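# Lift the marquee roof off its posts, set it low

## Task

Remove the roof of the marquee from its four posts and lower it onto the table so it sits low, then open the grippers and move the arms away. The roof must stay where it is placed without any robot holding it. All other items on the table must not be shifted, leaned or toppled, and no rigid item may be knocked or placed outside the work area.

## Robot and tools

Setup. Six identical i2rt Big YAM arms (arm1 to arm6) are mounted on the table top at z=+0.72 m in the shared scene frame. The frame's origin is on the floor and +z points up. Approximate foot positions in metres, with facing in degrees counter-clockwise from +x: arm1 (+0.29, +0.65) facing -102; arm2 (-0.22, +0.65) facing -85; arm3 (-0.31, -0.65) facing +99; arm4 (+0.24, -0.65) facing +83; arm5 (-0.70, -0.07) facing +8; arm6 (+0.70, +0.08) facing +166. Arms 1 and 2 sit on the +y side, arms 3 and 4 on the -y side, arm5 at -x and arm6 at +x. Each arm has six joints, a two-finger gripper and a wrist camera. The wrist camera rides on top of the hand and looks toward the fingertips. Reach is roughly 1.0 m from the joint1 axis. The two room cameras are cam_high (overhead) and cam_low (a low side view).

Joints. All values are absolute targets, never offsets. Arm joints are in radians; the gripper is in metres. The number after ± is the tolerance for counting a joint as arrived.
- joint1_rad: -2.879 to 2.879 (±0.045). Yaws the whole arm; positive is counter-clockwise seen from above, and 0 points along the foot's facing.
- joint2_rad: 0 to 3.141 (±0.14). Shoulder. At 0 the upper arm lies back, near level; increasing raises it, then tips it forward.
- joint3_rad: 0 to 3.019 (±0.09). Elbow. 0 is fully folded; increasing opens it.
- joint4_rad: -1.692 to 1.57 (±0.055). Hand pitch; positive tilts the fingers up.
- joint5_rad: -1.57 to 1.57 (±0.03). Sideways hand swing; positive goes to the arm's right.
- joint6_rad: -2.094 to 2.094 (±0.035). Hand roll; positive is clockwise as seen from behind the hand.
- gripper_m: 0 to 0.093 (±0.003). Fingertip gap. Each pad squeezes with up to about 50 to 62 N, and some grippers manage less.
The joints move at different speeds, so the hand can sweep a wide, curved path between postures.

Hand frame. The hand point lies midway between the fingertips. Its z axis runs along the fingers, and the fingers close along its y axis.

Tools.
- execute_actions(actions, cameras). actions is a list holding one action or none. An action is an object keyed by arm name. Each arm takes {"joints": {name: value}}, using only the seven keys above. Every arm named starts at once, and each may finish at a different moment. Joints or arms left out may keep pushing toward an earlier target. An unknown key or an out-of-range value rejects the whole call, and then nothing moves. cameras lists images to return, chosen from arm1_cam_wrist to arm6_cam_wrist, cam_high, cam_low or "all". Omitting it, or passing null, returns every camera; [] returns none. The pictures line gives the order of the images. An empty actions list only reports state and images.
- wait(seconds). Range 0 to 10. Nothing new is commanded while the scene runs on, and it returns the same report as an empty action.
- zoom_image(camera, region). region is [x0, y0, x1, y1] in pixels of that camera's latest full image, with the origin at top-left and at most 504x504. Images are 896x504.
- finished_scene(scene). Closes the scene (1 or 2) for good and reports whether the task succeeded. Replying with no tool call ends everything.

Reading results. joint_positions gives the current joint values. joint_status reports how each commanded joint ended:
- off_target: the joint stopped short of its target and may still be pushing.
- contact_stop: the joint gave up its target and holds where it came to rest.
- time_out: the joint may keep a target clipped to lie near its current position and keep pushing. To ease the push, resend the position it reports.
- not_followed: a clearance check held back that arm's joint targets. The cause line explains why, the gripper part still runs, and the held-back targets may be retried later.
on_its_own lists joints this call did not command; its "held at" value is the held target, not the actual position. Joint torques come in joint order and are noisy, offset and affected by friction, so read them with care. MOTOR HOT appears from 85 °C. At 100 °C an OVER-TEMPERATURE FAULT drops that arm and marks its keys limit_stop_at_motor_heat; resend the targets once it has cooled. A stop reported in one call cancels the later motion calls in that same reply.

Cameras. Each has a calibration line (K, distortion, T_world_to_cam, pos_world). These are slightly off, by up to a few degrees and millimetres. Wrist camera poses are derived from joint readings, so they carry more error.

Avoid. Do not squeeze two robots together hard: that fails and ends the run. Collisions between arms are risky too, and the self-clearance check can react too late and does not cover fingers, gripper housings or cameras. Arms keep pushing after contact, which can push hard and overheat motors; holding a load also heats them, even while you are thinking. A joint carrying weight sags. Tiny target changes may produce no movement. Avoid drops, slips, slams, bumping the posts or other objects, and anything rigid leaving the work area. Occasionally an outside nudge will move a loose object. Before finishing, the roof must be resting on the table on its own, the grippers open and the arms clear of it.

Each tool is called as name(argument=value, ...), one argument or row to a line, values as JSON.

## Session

execute_actions(
  actions=[],
)

Scene clock: 0.00 s.
Joint torques (N m, as the arm reports them, + toward a larger angle): no reading
Motor temperatures (°C, as the motors report them): arm1=[26 25 28 25 26 27] | arm2=[25 24 29 25 23 25] | arm3=[26 27 29 25 25 26] | arm4=[24 26 27 24 25 27] | arm5=[26 26 27 26 25 24] | arm6=[26 26 29 27 26 26]
arm1.joint_positions: joint1_rad=+0.246 joint2_rad=+0.433 joint3_rad=+0.565 joint4_rad=-1.250 joint5_rad=+0.216 joint6_rad=-0.388 gripper_m=+0.094
arm1.joint_status: not commanded
arm1.hand: x=+0.2673 y=+0.4558 z=+0.9848 quat_wxyz=(-0.044, -0.530, -0.812, +0.240) (m; scene frame)
arm2.joint_positions: joint1_rad=-0.352 joint2_rad=+0.510 joint3_rad=+0.407 joint4_rad=-0.998 joint5_rad=-0.252 joint6_rad=+0.285 gripper_m=+0.094
arm2.joint_status: not commanded
arm2.hand: x=-0.2439 y=+0.4339 z=+0.8994 quat_wxyz=(-0.249, -0.838, -0.479, +0.079) (m; scene frame)
arm3.joint_positions: joint1_rad=+0.117 joint2_rad=+0.339 joint3_rad=+0.667 joint4_rad=-1.399 joint5_rad=+0.297 joint6_rad=+0.502 gripper_m=+0.094
arm3.joint_status: not commanded
arm3.hand: x=-0.3055 y=-0.4771 z=+1.0335 quat_wxyz=(-0.227, +0.566, -0.775, -0.164) (m; scene frame)
arm4.joint_positions: joint1_rad=-0.200 joint2_rad=+0.470 joint3_rad=+0.480 joint4_rad=-1.106 joint5_rad=-0.134 joint6_rad=-0.564 gripper_m=+0.095
arm4.joint_status: not commanded
arm4.hand: x=+0.2762 y=-0.4415 z=+0.8945 quat_wxyz=(-0.189, +0.788, -0.568, -0.146) (m; scene frame)
arm5.joint_positions: joint1_rad=+0.401 joint2_rad=+0.408 joint3_rad=+0.600 joint4_rad=-1.301 joint5_rad=+0.088 joint6_rad=+0.258 gripper_m=+0.094
arm5.joint_status: not commanded
arm5.hand: x=-0.5373 y=+0.0214 z=+0.9688 quat_wxyz=(-0.227, +0.148, -0.962, -0.047) (m; scene frame)
arm6.joint_positions: joint1_rad=-0.310 joint2_rad=+0.496 joint3_rad=+0.455 joint4_rad=-1.054 joint5_rad=-0.290 joint6_rad=-0.212 gripper_m=+0.095
arm6.joint_status: not commanded
arm6.hand: x=+0.4937 y=+0.1533 z=+0.8967 quat_wxyz=(+0.044, +0.954, -0.137, -0.265) (m; scene frame)
pictures: arm1_cam_wrist, arm2_cam_wrist, arm3_cam_wrist, arm4_cam_wrist, arm5_cam_wrist, arm6_cam_wrist, cam_high, cam_low
Images, in order (width x height): arm1_cam_wrist 896x504, arm2_cam_wrist 896x504, arm3_cam_wrist 896x504, arm4_cam_wrist 896x504, arm5_cam_wrist 896x504, arm6_cam_wrist 896x504, cam_high 896x504, cam_low 896x504.

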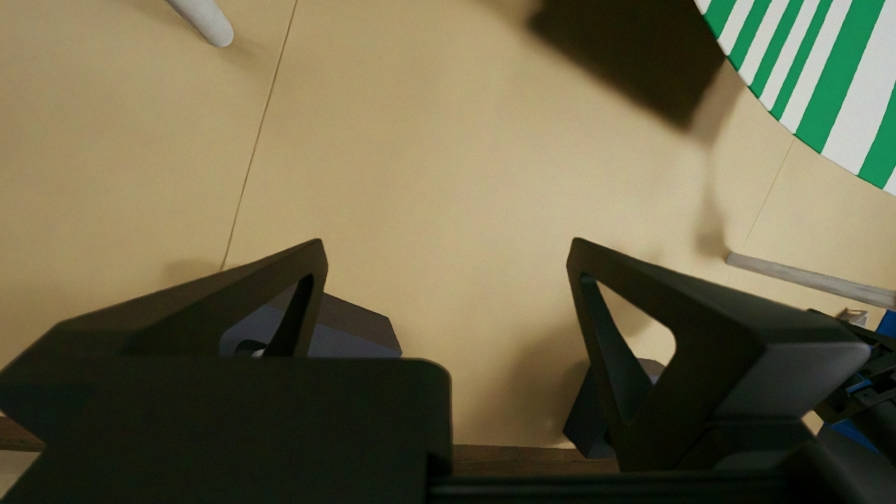

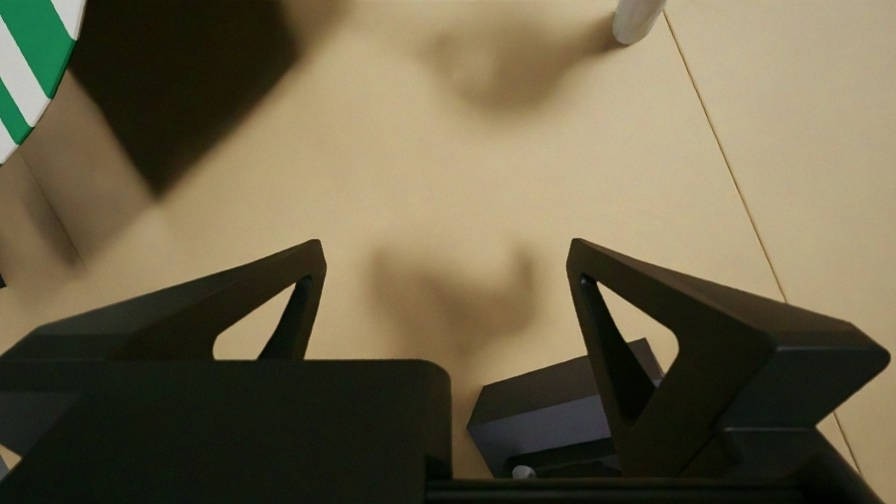

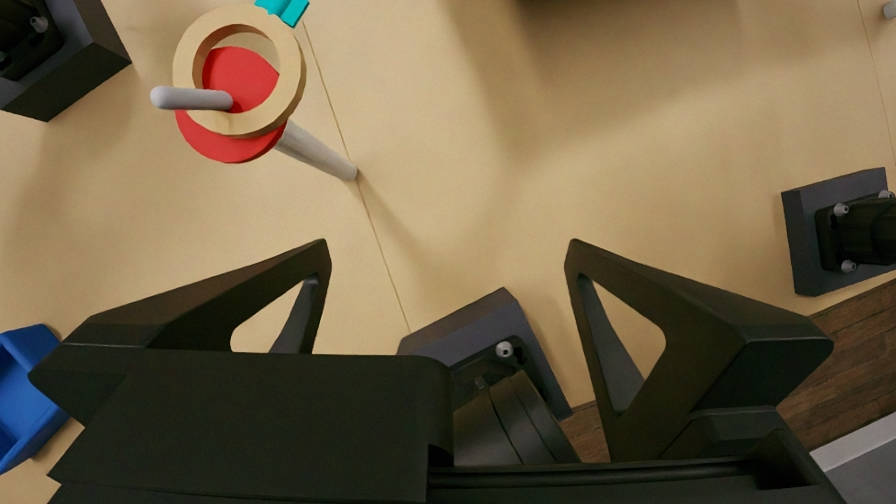

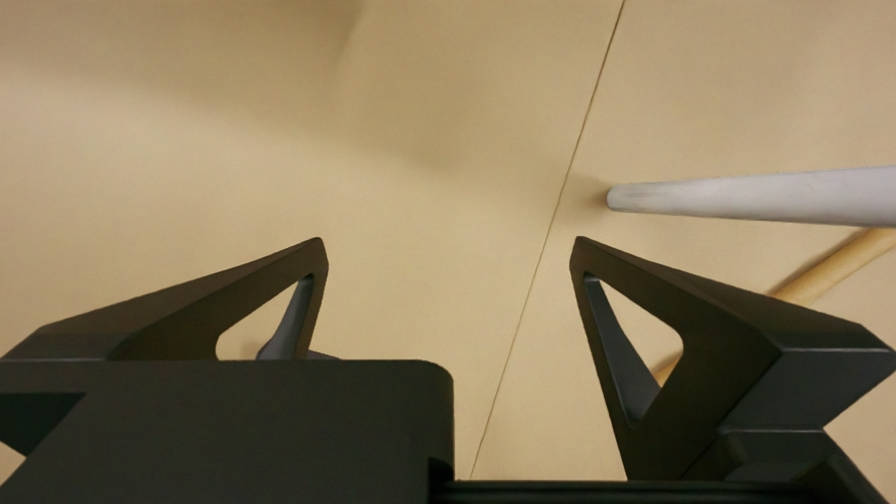

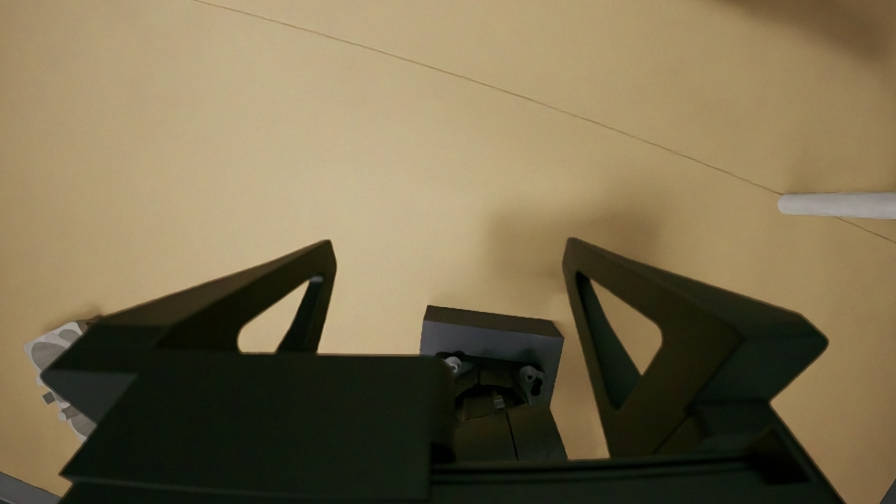

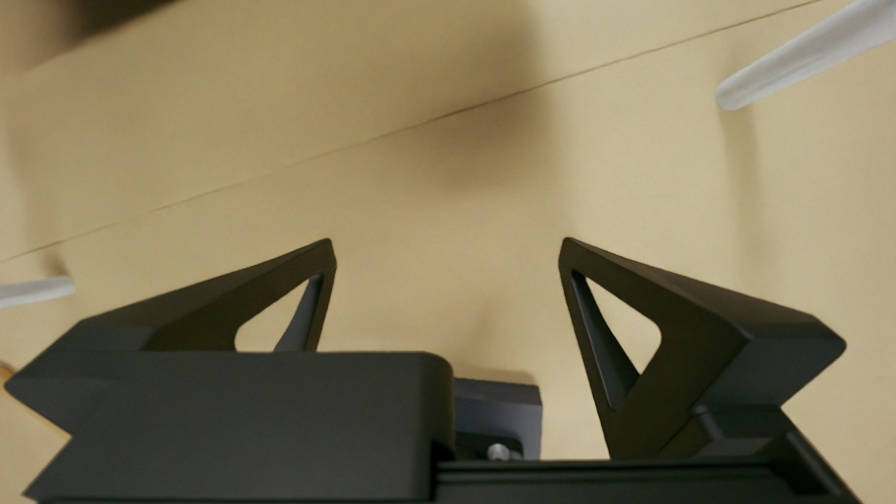

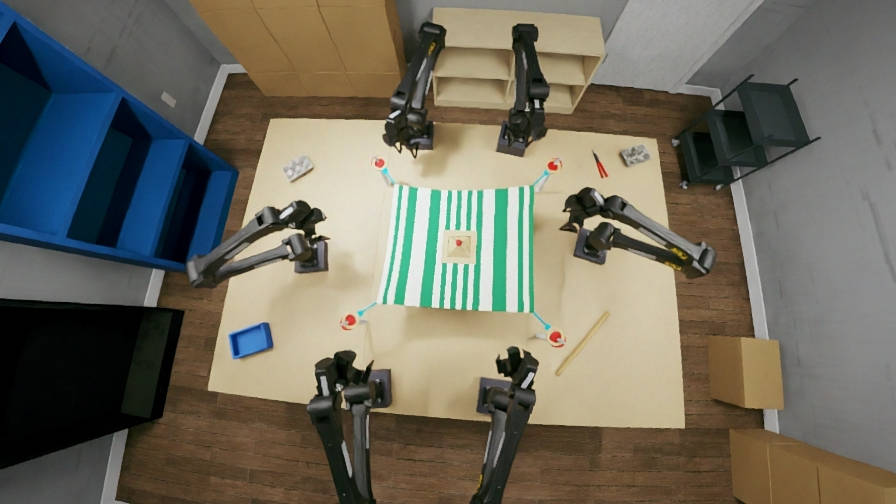

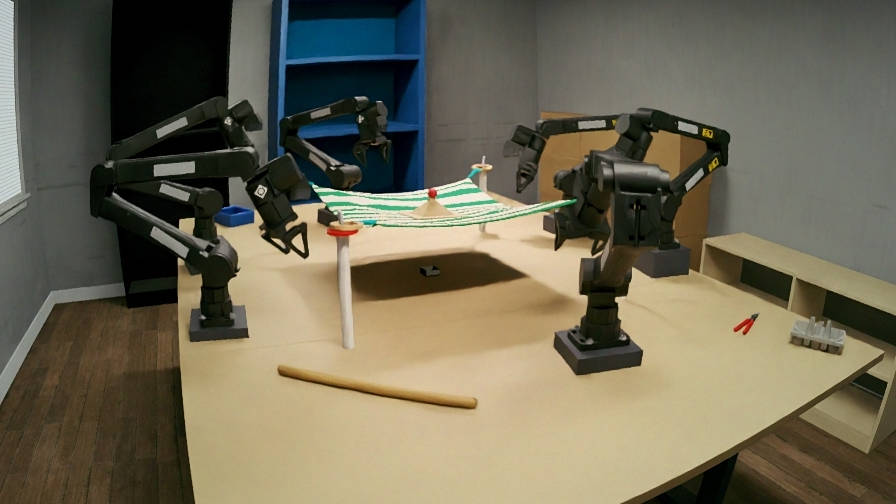

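execute_actions(
  actions=[
    {"arm1":{"joints":{"joint2_rad":0.95,"joint3_rad":1.2,"joint4_rad":-1.68,"joint5_rad":0,"joint6_rad":1.12}},"arm2":{"joints":{"joint1_rad":-0.15,"joint2_rad":0.95,"joint3_rad":1.2,"joint4_rad":-1.68,"joint5_rad":0,"joint6_rad":-1.26}},"arm3":{"joints":{"joint1_rad":-0.15,"joint2_rad":0.95,"joint3_rad":1.16,"joint4_rad":-1.68,"joint5_rad":0,"joint6_rad":1.12}},"arm4":{"joints":{"joint2_rad":0.95,"joint3_rad":1.2,"joint4_rad":-1.68,"joint5_rad":0,"joint6_rad":-1.43}},"arm5":{"joints":{"joint1_rad":0,"joint2_rad":0.2,"joint4_rad":-1.6}},"arm6":{"joints":{"joint1_rad":0.2,"joint2_rad":0.2,"joint4_rad":-1.6}}},
  ],
  cameras=[],
)

execute_actions(
  actions=[
    {"arm1":{"joints":{"joint1_rad":0.565,"joint2_rad":1.17,"joint3_rad":1.23,"joint4_rad":-1.575}},"arm2":{"joints":{"joint1_rad":-0.46,"joint2_rad":1.215,"joint3_rad":1.245,"joint4_rad":-1.53}},"arm3":{"joints":{"joint1_rad":0.088,"joint2_rad":1.135,"joint4_rad":-1.51}},"arm4":{"joints":{"joint1_rad":-0.483,"joint2_rad":1.21,"joint3_rad":1.35}}},
  ],
  cameras=["cam_low","arm1_cam_wrist","arm2_cam_wrist","arm3_cam_wrist","arm4_cam_wrist"],
)

Scene clock: 16.40 s.
Joint torques (N m, as the arm reports them, + toward a larger angle): arm1=[ 0.08 -5.31 14.29  0.47 -0.11  0.13] | arm2=[ 1.6  -1.17 10.72 -0.41  0.07 -0.1 ] | arm3=[ 0.71 -3.73 11.74 -0.31 -0.12  0.15] | arm4=[ 0.7  -3.74 13.58  0.26 -0.04 -0.07] | arm5=[ 0.83  4.01 10.89  0.55  0.16  0.04] | arm6=[ 0.02  3.33  9.69 -0.16 -0.23 -0.09]
Motor temperatures (°C, as the motors report them): arm1=[26 25 32 25 26 27] | arm2=[25 24 33 25 23 25] | arm3=[26 27 33 25 25 26] | arm4=[24 26 31 24 25 27] | arm5=[26 26 31 26 25 24] | arm6=[26 26 32 27 26 26]
arm1.joint_positions: joint1_rad=+0.246 joint2_rad=+0.948 joint3_rad=+1.155 joint4_rad=-1.672 joint5_rad=+0.003 joint6_rad=+1.110 gripper_m=+0.094
arm1.joint_status: all done
arm1.hand: x=+0.3086 y=+0.3929 z=+1.1126 quat_wxyz=(-0.049, -0.963, -0.264, +0.012) (m; scene frame)
arm2.joint_positions: joint1_rad=-0.157 joint2_rad=+0.952 joint3_rad=+1.151 joint4_rad=-1.670 joint5_rad=-0.002 joint6_rad=-1.243 gripper_m=+0.094
arm2.joint_status: all done
arm2.hand: x=-0.2488 y=+0.3951 z=+1.0876 quat_wxyz=(-0.007, -0.217, -0.975, +0.049) (m; scene frame)
arm3.joint_positions: joint1_rad=-0.145 joint2_rad=+0.955 joint3_rad=+1.107 joint4_rad=-1.668 joint5_rad=+0.003 joint6_rad=+1.107 gripper_m=+0.094
arm3.joint_status: all done
arm3.hand: x=-0.3120 y=-0.3979 z=+1.0897 quat_wxyz=(-0.010, +0.232, -0.972, -0.022) (m; scene frame)
arm4.joint_positions: joint1_rad=-0.200 joint2_rad=+0.948 joint3_rad=+1.163 joint4_rad=-1.665 joint5_rad=-0.003 joint6_rad=-1.421 gripper_m=+0.095
arm4.joint_status: all done
arm4.hand: x=+0.3130 y=-0.3975 z=+1.0598 quat_wxyz=(-0.055, +0.976, -0.210, -0.002) (m; scene frame)
arm5.joint_positions: joint1_rad=+0.008 joint2_rad=+0.201 joint3_rad=+0.600 joint4_rad=-1.593 joint5_rad=+0.088 joint6_rad=+0.258 gripper_m=+0.094
arm5.joint_status: all done
arm5.hand: x=-0.5931 y=-0.0627 z=+0.9664 quat_wxyz=(-0.194, -0.041, -0.980, +0.007) (m; scene frame)
arm6.joint_positions: joint1_rad=+0.194 joint2_rad=+0.199 joint3_rad=+0.455 joint4_rad=-1.586 joint5_rad=-0.290 joint6_rad=-0.212 gripper_m=+0.095
arm6.joint_status: all done
arm6.hand: x=+0.6056 y=+0.0378 z=+0.8927 quat_wxyz=(+0.130, +0.978, +0.090, -0.134) (m; scene frame)
pictures: none
No camera images: the call's "cameras" was empty. Leave "cameras" out to get every camera's image.

Scene clock: 17.60 s.
Joint torques (N m, as the arm reports them, + toward a larger angle): arm1=[ 0.43 -9.68 13.08  0.77 -0.03  0.1 ] | arm2=[ 1.23 -5.49  9.95  0.14 -0.03 -0.09] | arm3=[ 1.23 -7.54 11.42  0.82 -0.03  0.13] | arm4=[  0.56 -10.06  12.83   0.21  -0.11  -0.07] | arm5=[ 0.82  3.98 10.91  0.57  0.15  0.04] | arm6=[-0.16  3.44  9.74 -0.14 -0.21 -0.05]
Motor temperatures (°C, as the motors report them): arm1=[26 25 32 25 26 27] | arm2=[25 24 33 25 23 25] | arm3=[26 27 33 25 25 26] | arm4=[24 26 31 24 25 27] | arm5=[26 26 31 26 25 24] | arm6=[26 26 32 27 26 26]
arm1.joint_positions: joint1_rad=+0.560 joint2_rad=+1.177 joint3_rad=+1.199 joint4_rad=-1.579 joint5_rad=+0.001 joint6_rad=+1.112 gripper_m=+0.094
arm1.joint_status: all done
arm1.hand: x=+0.4129 y=+0.3479 z=+1.0690 quat_wxyz=(-0.004, -0.911, -0.412, +0.000) (m; scene frame)
arm2.joint_positions: joint1_rad=-0.461 joint2_rad=+1.224 joint3_rad=+1.207 joint4_rad=-1.537 joint5_rad=+0.000 joint6_rad=-1.245 gripper_m=+0.094
arm2.joint_status: all done
arm2.hand: x=-0.3592 y=+0.3365 z=+1.0357 quat_wxyz=(+0.000, -0.363, -0.932, +0.008) (m; scene frame)
arm3.joint_positions: joint1_rad=+0.089 joint2_rad=+1.148 joint3_rad=+1.113 joint4_rad=-1.520 joint5_rad=+0.001 joint6_rad=+1.108 gripper_m=+0.094
arm3.joint_status: all done
arm3.hand: x=-0.3853 y=-0.3428 z=+1.0421 quat_wxyz=(-0.003, +0.344, -0.939, -0.003) (m; scene frame)
arm4.joint_positions: joint1_rad=-0.482 joint2_rad=+1.220 joint3_rad=+1.321 joint4_rad=-1.671 joint5_rad=-0.002 joint6_rad=-1.422 gripper_m=+0.095
arm4.joint_status: all done
arm4.hand: x=+0.4202 y=-0.3618 z=+1.0452 quat_wxyz=(+0.006, +0.939, -0.345, -0.004) (m; scene frame)
arm5.joint_positions: joint1_rad=+0.008 joint2_rad=+0.201 joint3_rad=+0.600 joint4_rad=-1.593 joint5_rad=+0.088 joint6_rad=+0.258 gripper_m=+0.094
arm5.joint_status: not commanded
arm5.hand: x=-0.5931 y=-0.0627 z=+0.9664 quat_wxyz=(-0.194, -0.041, -0.980, +0.007) (m; scene frame)
arm6.joint_positions: joint1_rad=+0.194 joint2_rad=+0.199 joint3_rad=+0.455 joint4_rad=-1.586 joint5_rad=-0.290 joint6_rad=-0.212 gripper_m=+0.095
arm6.joint_status: not commanded
arm6.hand: x=+0.6056 y=+0.0378 z=+0.8927 quat_wxyz=(+0.130, +0.978, +0.090, -0.134) (m; scene frame)
pictures: arm1_cam_wrist, arm2_cam_wrist, arm3_cam_wrist, arm4_cam_wrist, cam_low
camera_calibration (this result's frames):
arm1_cam_wrist: T_world_to_cam=[[-0.756142, 0.65435, -0.00862168, 0.088728], [0.531359, 0.621601, 0.57556, -1.04464], [0.381977, 0.430624, -0.817714, 0.688715], [0, 0, 0, 1]] pos_world=[0.359096, 0.294713, 1.16519]
arm2_cam_wrist: T_world_to_cam=[[-0.678405, -0.73447, 0.0179034, -0.0133842], [-0.59158, 0.560549, 0.579499, -0.999331], [-0.43566, 0.382544, -0.814777, 0.681801], [0, 0, 0, 1]] pos_world=[-0.30323, 0.289524, 1.13487]
arm3_cam_wrist: T_world_to_cam=[[0.636671, -0.771071, -0.0100009, -0.00897529], [-0.621302, -0.520603, 0.585624, -1.02673], [-0.456764, -0.366636, -0.810521, 0.666941], [0, 0, 0, 1]] pos_world=[-0.32756, -0.296914, 1.14176]
arm4_cam_wrist: T_world_to_cam=[[0.647293, 0.76216, -0.0111385, 0.0138827], [0.616803, -0.515145, 0.59513, -1.06335], [0.447846, -0.392094, -0.803552, 0.636004], [0, 0, 0, 1]] pos_world=[0.36206, -0.308988, 1.14405]
Images, in order (width x height): arm1_cam_wrist 896x504, arm2_cam_wrist 896x504, arm3_cam_wrist 896x504, arm4_cam_wrist 896x504, cam_low 896x504.

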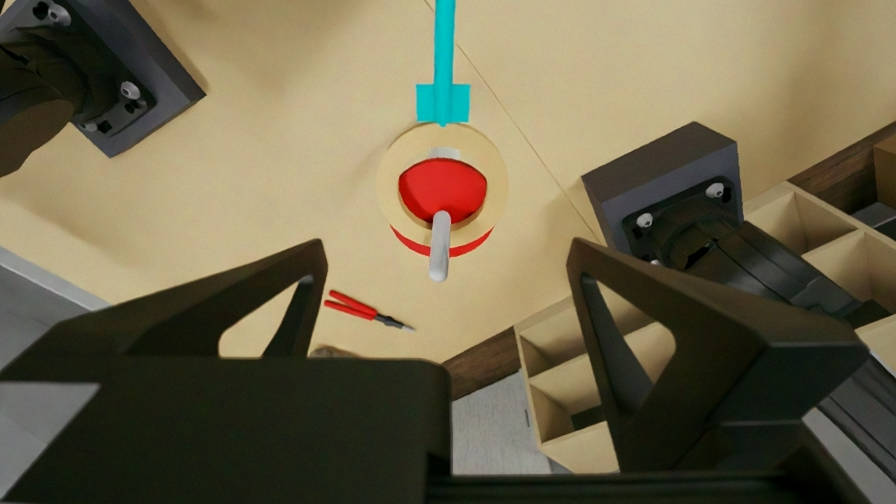

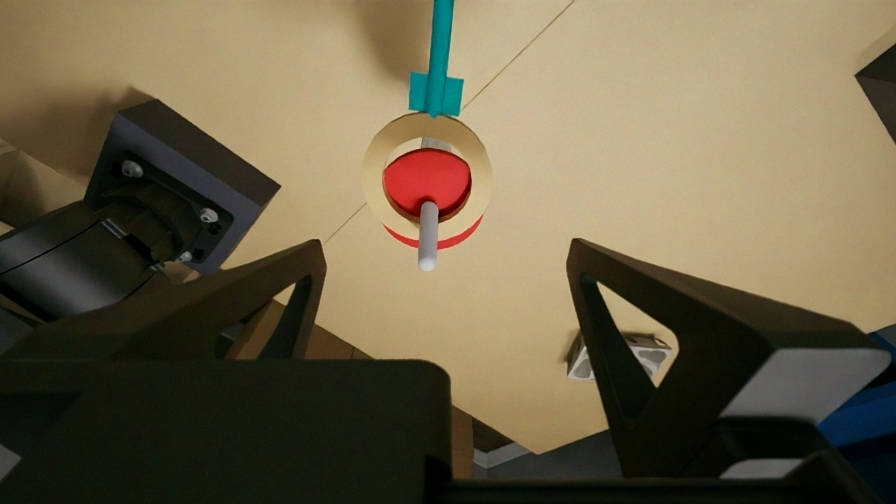

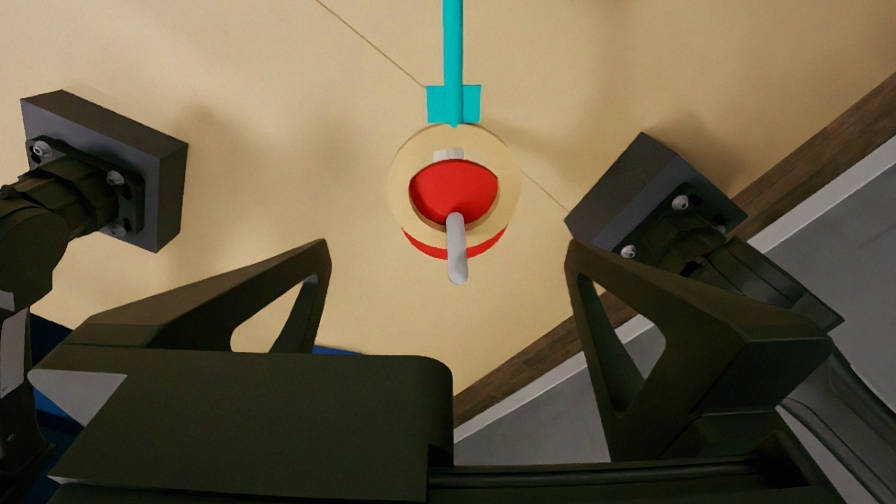

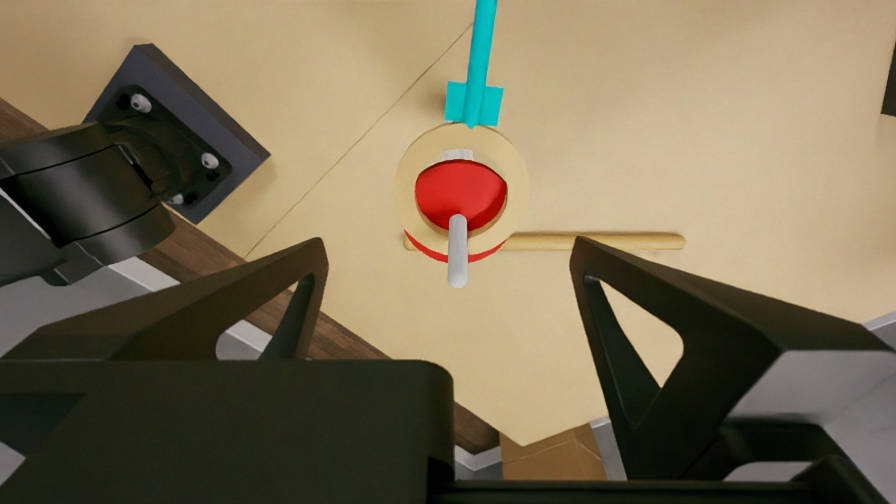

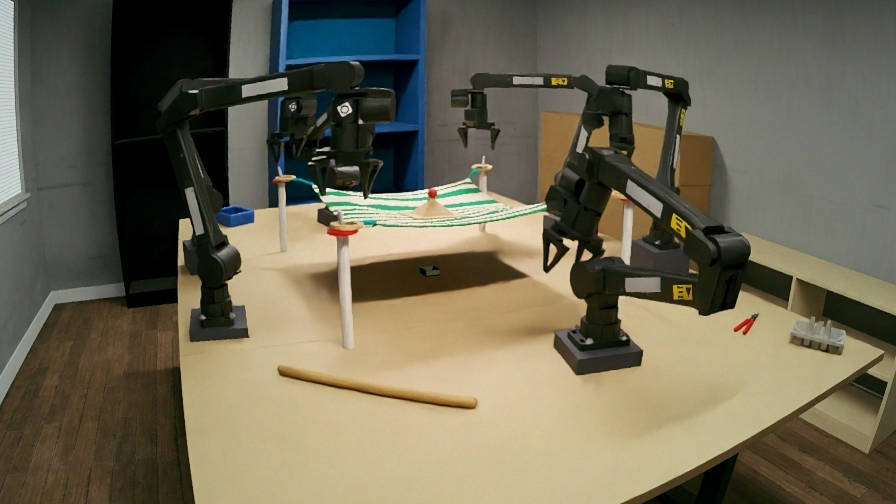

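execute_actions(
  actions=[
    {"arm1":{"joints":{"joint3_rad":0.98,"joint4_rad":-1.305}},"arm2":{"joints":{"joint3_rad":0.977,"joint4_rad":-1.265,"joint6_rad":-1.17}},"arm3":{"joints":{"joint3_rad":0.908,"joint4_rad":-1.246}},"arm4":{"joints":{"joint3_rad":1.116,"joint4_rad":-1.415,"joint6_rad":-1.33}}},
  ],
  cameras=["arm1_cam_wrist","arm2_cam_wrist","arm3_cam_wrist","arm4_cam_wrist","cam_low"],
)

Scene clock: 24.83 s.
Joint torques (N m, as the arm reports them, + toward a larger angle): arm1=[ 0.43 -8.65 10.4   1.06 -0.04  0.1 ] | arm2=[ 1.24 -4.45  7.88  0.42 -0.03  0.24] | arm3=[ 0.93 -7.26  8.29  1.15 -0.04  0.11] | arm4=[ 0.53 -8.44 10.23  1.19 -0.11  0.16] | arm5=[ 0.85  4.03 10.89  0.57  0.15  0.04] | arm6=[-0.07  3.26  9.67 -0.18 -0.18 -0.05]
Motor temperatures (°C, as the motors report them): arm1=[26 25 33 25 26 27] | arm2=[25 24 33 25 23 25] | arm3=[26 27 34 25 25 26] | arm4=[24 26 31 24 25 27] | arm5=[26 26 32 26 25 24] | arm6=[26 26 33 27 26 26]
arm1.joint_positions: joint1_rad=+0.560 joint2_rad=+1.167 joint3_rad=+0.979 joint4_rad=-1.315 joint5_rad=+0.001 joint6_rad=+1.112 gripper_m=+0.094
arm1.joint_status: all done
arm1.hand: x=+0.4140 y=+0.3456 z=+0.9891 quat_wxyz=(-0.031, -0.911, -0.411, +0.001) (m; scene frame)
arm2.joint_positions: joint1_rad=-0.461 joint2_rad=+1.218 joint3_rad=+0.965 joint4_rad=-1.277 joint5_rad=+0.000 joint6_rad=-1.186 gripper_m=+0.094
arm2.joint_status: all done
arm2.hand: x=-0.3558 y=+0.3442 z=+0.9465 quat_wxyz=(+0.000, -0.390, -0.921, +0.020) (m; scene frame)
arm3.joint_positions: joint1_rad=+0.089 joint2_rad=+1.143 joint3_rad=+0.900 joint4_rad=-1.260 joint5_rad=+0.001 joint6_rad=+1.108 gripper_m=+0.094
arm3.joint_status: all done
arm3.hand: x=-0.3848 y=-0.3436 z=+0.9635 quat_wxyz=(-0.006, +0.344, -0.939, -0.028) (m; scene frame)
arm4.joint_positions: joint1_rad=-0.482 joint2_rad=+1.206 joint3_rad=+1.114 joint4_rad=-1.431 joint5_rad=-0.002 joint6_rad=-1.340 gripper_m=+0.095
arm4.joint_status: all done
arm4.hand: x=+0.4230 y=-0.3569 z=+0.9711 quat_wxyz=(-0.018, +0.924, -0.383, +0.000) (m; scene frame)
arm5.joint_positions: joint1_rad=+0.008 joint2_rad=+0.201 joint3_rad=+0.600 joint4_rad=-1.593 joint5_rad=+0.088 joint6_rad=+0.258 gripper_m=+0.094
arm5.joint_status: not commanded
arm5.hand: x=-0.5931 y=-0.0627 z=+0.9664 quat_wxyz=(-0.194, -0.041, -0.980, +0.007) (m; scene frame)
arm6.joint_positions: joint1_rad=+0.194 joint2_rad=+0.199 joint3_rad=+0.455 joint4_rad=-1.586 joint5_rad=-0.290 joint6_rad=-0.212 gripper_m=+0.095
arm6.joint_status: not commanded
arm6.hand: x=+0.6056 y=+0.0378 z=+0.8927 quat_wxyz=(+0.130, +0.978, +0.090, -0.134) (m; scene frame)
pictures: arm1_cam_wrist, arm2_cam_wrist, arm3_cam_wrist, arm4_cam_wrist, cam_low
camera_calibration (this result's frames):
arm1_cam_wrist: T_world_to_cam=[[-0.755417, 0.652708, -0.0576031, 0.139049], [0.519615, 0.650289, 0.554188, -0.981667], [0.399181, 0.388711, -0.830396, 0.643872], [0, 0, 0, 1]] pos_world=[0.358107, 0.297329, 1.08671]
arm2_cam_wrist: T_world_to_cam=[[-0.720355, -0.692443, 0.0401387, -0.0542044], [-0.552224, 0.607575, 0.570877, -0.944001], [-0.419687, 0.389068, -0.820054, 0.616177], [0, 0, 0, 1]] pos_world=[-0.301745, 0.296283, 1.04638]
arm3_cam_wrist: T_world_to_cam=[[0.636423, -0.769257, -0.0566502, 0.0347768], [-0.614114, -0.549769, 0.566231, -0.969359], [-0.466722, -0.325573, -0.822298, 0.62481], [0, 0, 0, 1]] pos_world=[-0.325817, -0.30275, 1.06463]
arm4_cam_wrist: T_world_to_cam=[[0.70764, 0.705701, 0.0350786, -0.0830917], [0.556961, -0.587665, 0.586894, -1.01098], [0.434786, -0.395772, -0.808904, 0.58656], [0, 0, 0, 1]] pos_world=[0.36685, -0.303338, 1.07073]
Images, in order (width x height): arm1_cam_wrist 896x504, arm2_cam_wrist 896x504, arm3_cam_wrist 896x504, arm4_cam_wrist 896x504, cam_low 896x504.

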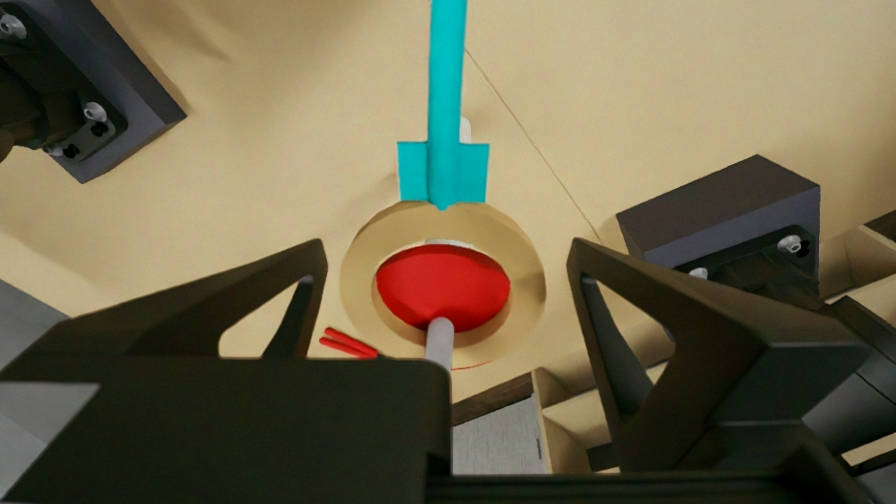

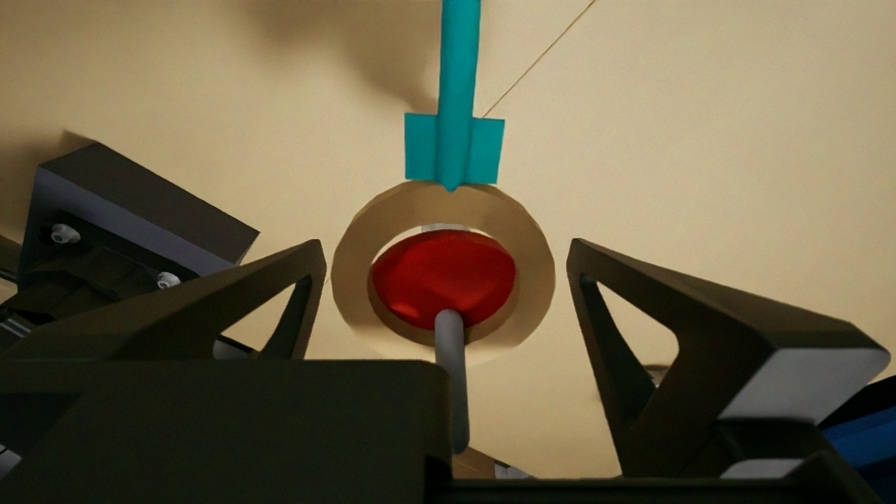

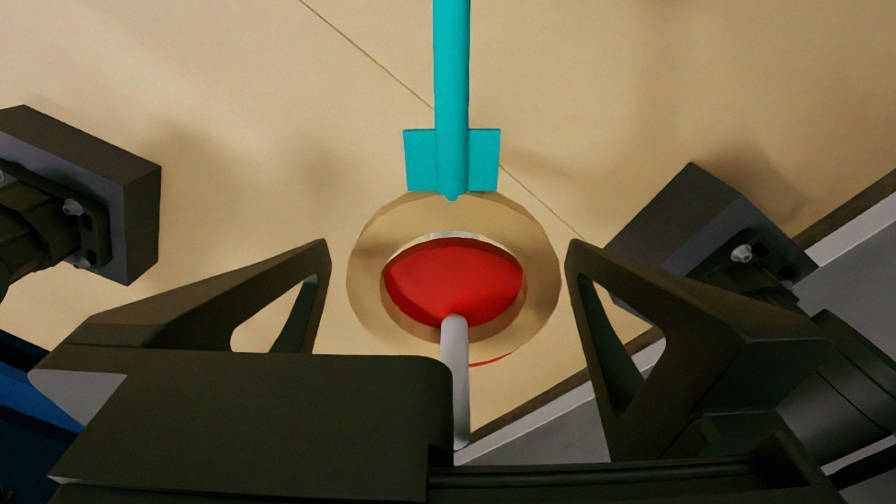

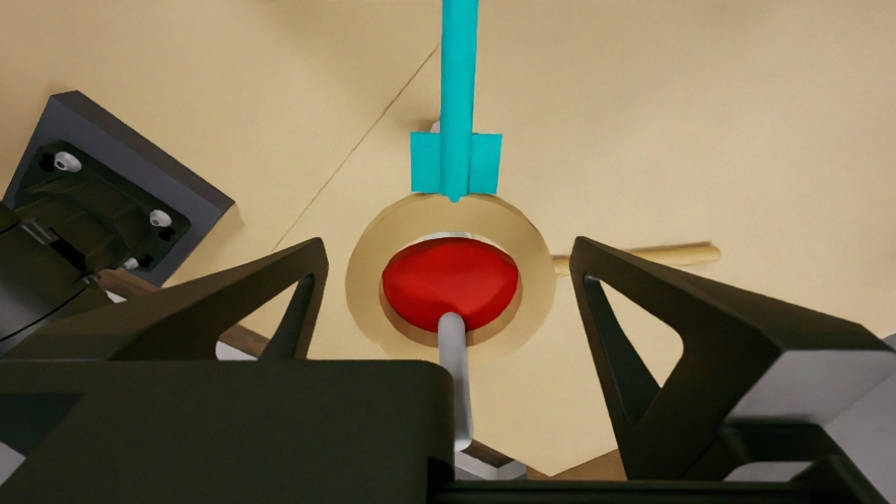

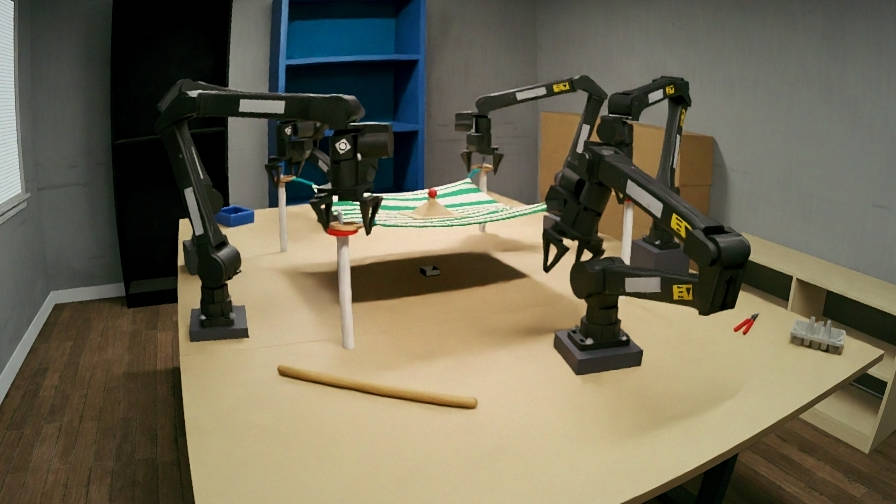

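execute_actions(
  actions=[
    {"arm1":{"joints":{"gripper_m":0.05}},"arm2":{"joints":{"joint1_rad":-0.44,"gripper_m":0.05}},"arm3":{"joints":{"gripper_m":0.05}},"arm4":{"joints":{"gripper_m":0.05}}},
  ],
  cameras=[],
)

execute_actions(
  actions=[
    {"arm1":{"joints":{"joint1_rad":0.61,"joint3_rad":1.24,"joint4_rad":-1.59}},"arm2":{"joints":{"joint1_rad":-0.5,"joint3_rad":1.235,"joint4_rad":-1.56}},"arm3":{"joints":{"joint1_rad":0.135,"joint3_rad":1.17,"joint4_rad":-1.55}},"arm4":{"joints":{"joint1_rad":-0.53,"joint3_rad":1.375,"joint4_rad":-1.67}}},
  ],
  cameras=["arm1_cam_wrist","arm2_cam_wrist","arm3_cam_wrist","arm4_cam_wrist","cam_low"],
)

Scene clock: 30.67 s.
Joint torques (N m, as the arm reports them, + toward a larger angle): arm1=[ 0.38 -8.47 10.45  1.04 -0.03  0.1 ] | arm2=[ 2.25 -4.68  7.89  0.38 -0.2   0.23] | arm3=[ 1.09 -6.9   8.62  1.11 -0.13  0.12] | arm4=[ 0.64 -8.35 10.22  1.15 -0.1   0.13] | arm5=[ 0.84  4.02 10.9   0.56  0.15  0.04] | arm6=[-0.46  3.42  9.6  -0.37 -0.23 -0.04]
Motor temperatures (°C, as the motors report them): arm1=[26 26 32 25 26 27] | arm2=[25 24 33 25 23 25] | arm3=[26 27 34 25 25 26] | arm4=[24 26 31 24 25 27] | arm5=[26 26 32 26 25 24] | arm6=[26 26 33 27 26 26]
arm1.joint_positions: joint1_rad=+0.560 joint2_rad=+1.167 joint3_rad=+0.979 joint4_rad=-1.313 joint5_rad=+0.001 joint6_rad=+1.112 gripper_m=+0.067
arm1.joint_status: gripper_m off_target (ended at +0.067, target +0.050)
arm1.hand: x=+0.4141 y=+0.3454 z=+0.9891 quat_wxyz=(-0.032, -0.911, -0.411, +0.001) (m; scene frame)
arm2.joint_positions: joint1_rad=-0.455 joint2_rad=+1.218 joint3_rad=+0.965 joint4_rad=-1.276 joint5_rad=+0.003 joint6_rad=-1.186 gripper_m=+0.065
arm2.joint_status: gripper_m off_target (ended at +0.065, target +0.050); the others done
arm2.hand: x=-0.3546 y=+0.3434 z=+0.9466 quat_wxyz=(+0.002, -0.387, -0.922, +0.020) (m; scene frame)
arm3.joint_positions: joint1_rad=+0.089 joint2_rad=+1.142 joint3_rad=+0.899 joint4_rad=-1.261 joint5_rad=+0.003 joint6_rad=+1.109 gripper_m=+0.066
arm3.joint_status: gripper_m off_target (ended at +0.066, target +0.050)
arm3.hand: x=-0.3843 y=-0.3439 z=+0.9636 quat_wxyz=(-0.007, +0.343, -0.939, -0.028) (m; scene frame)
arm4.joint_positions: joint1_rad=-0.482 joint2_rad=+1.206 joint3_rad=+1.114 joint4_rad=-1.430 joint5_rad=-0.001 joint6_rad=-1.339 gripper_m=+0.067
arm4.joint_status: gripper_m off_target (ended at +0.067, target +0.050)
arm4.hand: x=+0.4231 y=-0.3568 z=+0.9711 quat_wxyz=(-0.018, +0.923, -0.383, +0.001) (m; scene frame)
arm5.joint_positions: joint1_rad=+0.008 joint2_rad=+0.201 joint3_rad=+0.600 joint4_rad=-1.593 joint5_rad=+0.088 joint6_rad=+0.258 gripper_m=+0.094
arm5.joint_status: not commanded
arm5.hand: x=-0.5931 y=-0.0627 z=+0.9664 quat_wxyz=(-0.194, -0.041, -0.980, +0.007) (m; scene frame)
arm6.joint_positions: joint1_rad=+0.194 joint2_rad=+0.199 joint3_rad=+0.455 joint4_rad=-1.586 joint5_rad=-0.290 joint6_rad=-0.212 gripper_m=+0.095
arm6.joint_status: not commanded
arm6.hand: x=+0.6056 y=+0.0378 z=+0.8927 quat_wxyz=(+0.130, +0.978, +0.090, -0.134) (m; scene frame)
pictures: none
No camera images: the call's "cameras" was empty. Leave "cameras" out to get every camera's image.

Scene clock: 31.77 s.
Joint torques (N m, as the arm reports them, + toward a larger angle): arm1=[ 1.26 -9.36 13.19  0.13 -0.36  0.08] | arm2=[ 0.67 -4.79 10.21 -0.68  0.09  0.22] | arm3=[ 1.94 -7.07 10.54 -0.45 -0.4   0.1 ] | arm4=[-0.56 -8.87 13.27  0.07  0.06  0.14] | arm5=[ 0.79  3.98 10.9   0.56  0.15  0.04] | arm6=[ 0.74  3.76  9.83 -0.06 -0.21 -0.06]
Motor temperatures (°C, as the motors report them): arm1=[26 26 33 25 26 27] | arm2=[25 24 33 25 23 25] | arm3=[26 27 34 25 25 26] | arm4=[24 26 31 24 25 27] | arm5=[26 26 32 26 25 24] | arm6=[26 26 33 27 26 26]
arm1.joint_positions: joint1_rad=+0.595 joint2_rad=+1.172 joint3_rad=+1.209 joint4_rad=-1.576 joint5_rad=+0.009 joint6_rad=+1.114 gripper_m=+0.067
arm1.joint_status: all done
arm1.hand: x=+0.4229 y=+0.3496 z=+1.0747 quat_wxyz=(-0.013, -0.905, -0.426, +0.004) (m; scene frame)
arm2.joint_positions: joint1_rad=-0.493 joint2_rad=+1.219 joint3_rad=+1.193 joint4_rad=-1.548 joint5_rad=-0.002 joint6_rad=-1.186 gripper_m=+0.065
arm2.joint_status: all done
arm2.hand: x=-0.3658 y=+0.3470 z=+1.0323 quat_wxyz=(-0.001, -0.405, -0.914, -0.001) (m; scene frame)
arm3.joint_positions: joint1_rad=+0.126 joint2_rad=+1.142 joint3_rad=+1.134 joint4_rad=-1.533 joint5_rad=+0.009 joint6_rad=+1.110 gripper_m=+0.066
arm3.joint_status: all done
arm3.hand: x=-0.3955 y=-0.3437 z=+1.0521 quat_wxyz=(-0.007, +0.360, -0.933, -0.010) (m; scene frame)
arm4.joint_positions: joint1_rad=-0.516 joint2_rad=+1.208 joint3_rad=+1.342 joint4_rad=-1.654 joint5_rad=-0.005 joint6_rad=-1.339 gripper_m=+0.067
arm4.joint_status: all done
arm4.hand: x=+0.4328 y=-0.3623 z=+1.0570 quat_wxyz=(-0.019, +0.917, -0.399, -0.001) (m; scene frame)
arm5.joint_positions: joint1_rad=+0.008 joint2_rad=+0.201 joint3_rad=+0.600 joint4_rad=-1.593 joint5_rad=+0.088 joint6_rad=+0.258 gripper_m=+0.094
arm5.joint_status: not commanded
arm5.hand: x=-0.5931 y=-0.0627 z=+0.9664 quat_wxyz=(-0.194, -0.041, -0.980, +0.007) (m; scene frame)
arm6.joint_positions: joint1_rad=+0.194 joint2_rad=+0.199 joint3_rad=+0.455 joint4_rad=-1.586 joint5_rad=-0.290 joint6_rad=-0.212 gripper_m=+0.095
arm6.joint_status: not commanded
arm6.hand: x=+0.6056 y=+0.0378 z=+0.8927 quat_wxyz=(+0.130, +0.978, +0.090, -0.134) (m; scene frame)
pictures: arm1_cam_wrist, arm2_cam_wrist, arm3_cam_wrist, arm4_cam_wrist, cam_low
camera_calibration (this result's frames):
arm1_cam_wrist: T_world_to_cam=[[-0.776367, 0.62989, -0.0222026, 0.126942], [0.511084, 0.649766, 0.56267, -1.04159], [0.368846, 0.425491, -0.826384, 0.705451], [0, 0, 0, 1]] pos_world=[0.370691, 0.296668, 1.17186]
arm2_cam_wrist: T_world_to_cam=[[-0.74254, -0.669801, -0.000263718, -0.0372488], [-0.544382, 0.603271, 0.582848, -1.00818], [-0.390234, 0.432932, -0.812581, 0.669101], [0, 0, 0, 1]] pos_world=[-0.315387, 0.29358, 1.1313]
arm3_cam_wrist: T_world_to_cam=[[0.663349, -0.748048, -0.0197956, 0.0257247], [-0.604825, -0.551544, 0.574444, -1.03172], [-0.44063, -0.369084, -0.818305, 0.683733], [0, 0, 0, 1]] pos_world=[-0.339803, -0.297442, 1.15268]
arm4_cam_wrist: T_world_to_cam=[[0.73168, 0.680694, 0.0360552, -0.109696], [0.537364, -0.608541, 0.583882, -1.066], [0.419386, -0.40784, -0.811038, 0.654175], [0, 0, 0, 1]] pos_world=[0.378741, -0.307236, 1.15693]
Images, in order (width x height): arm1_cam_wrist 896x504, arm2_cam_wrist 896x504, arm3_cam_wrist 896x504, arm4_cam_wrist 896x504, cam_low 896x504.

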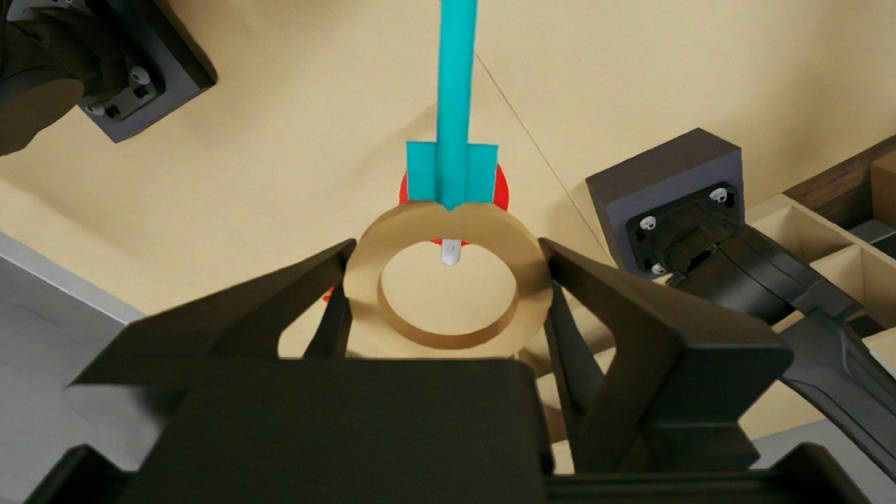

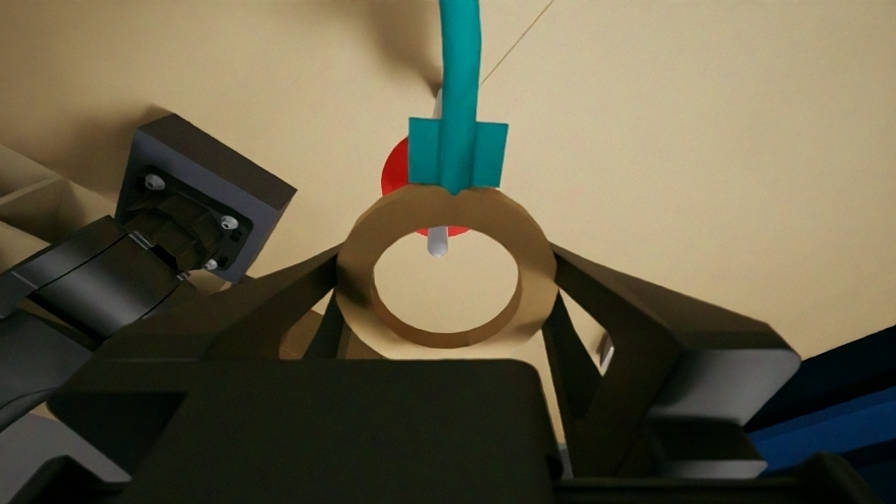

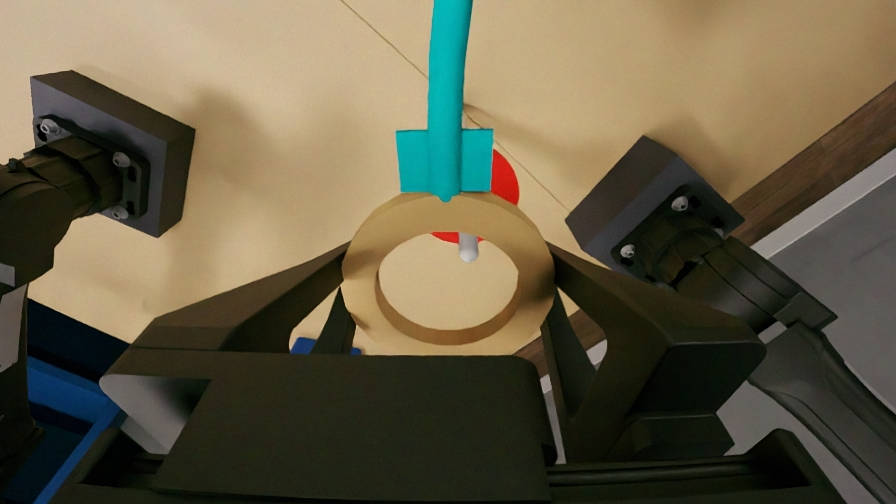

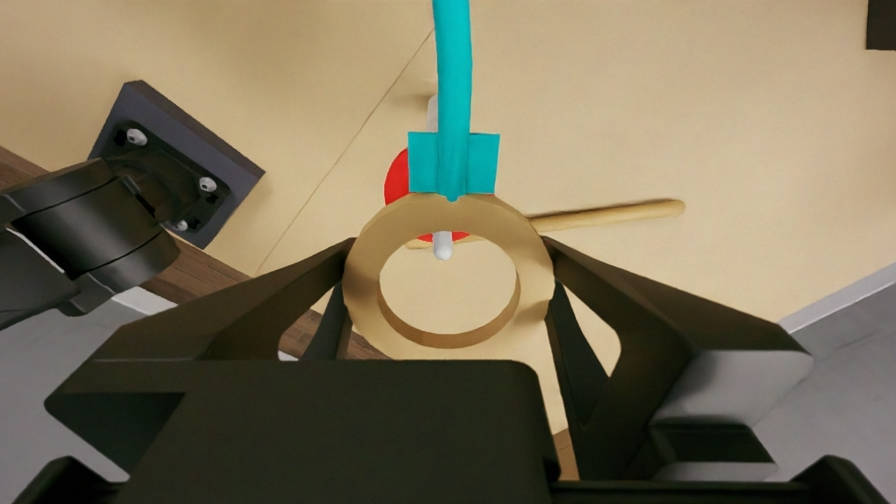

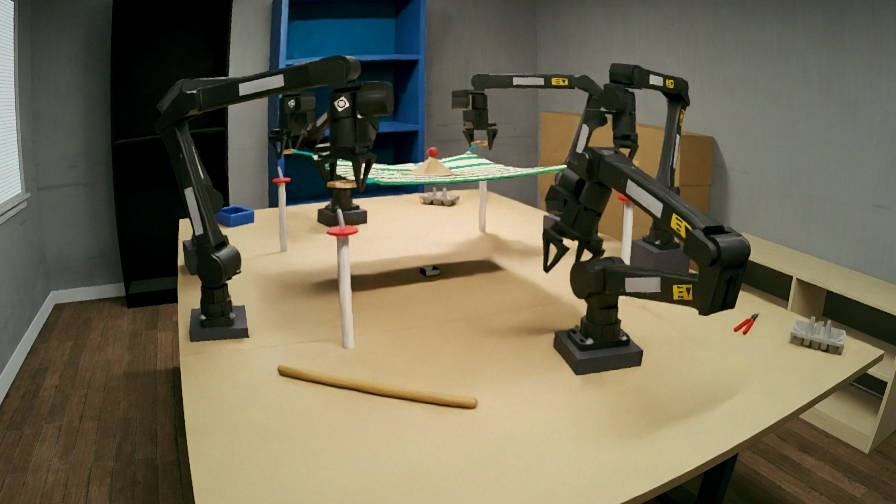

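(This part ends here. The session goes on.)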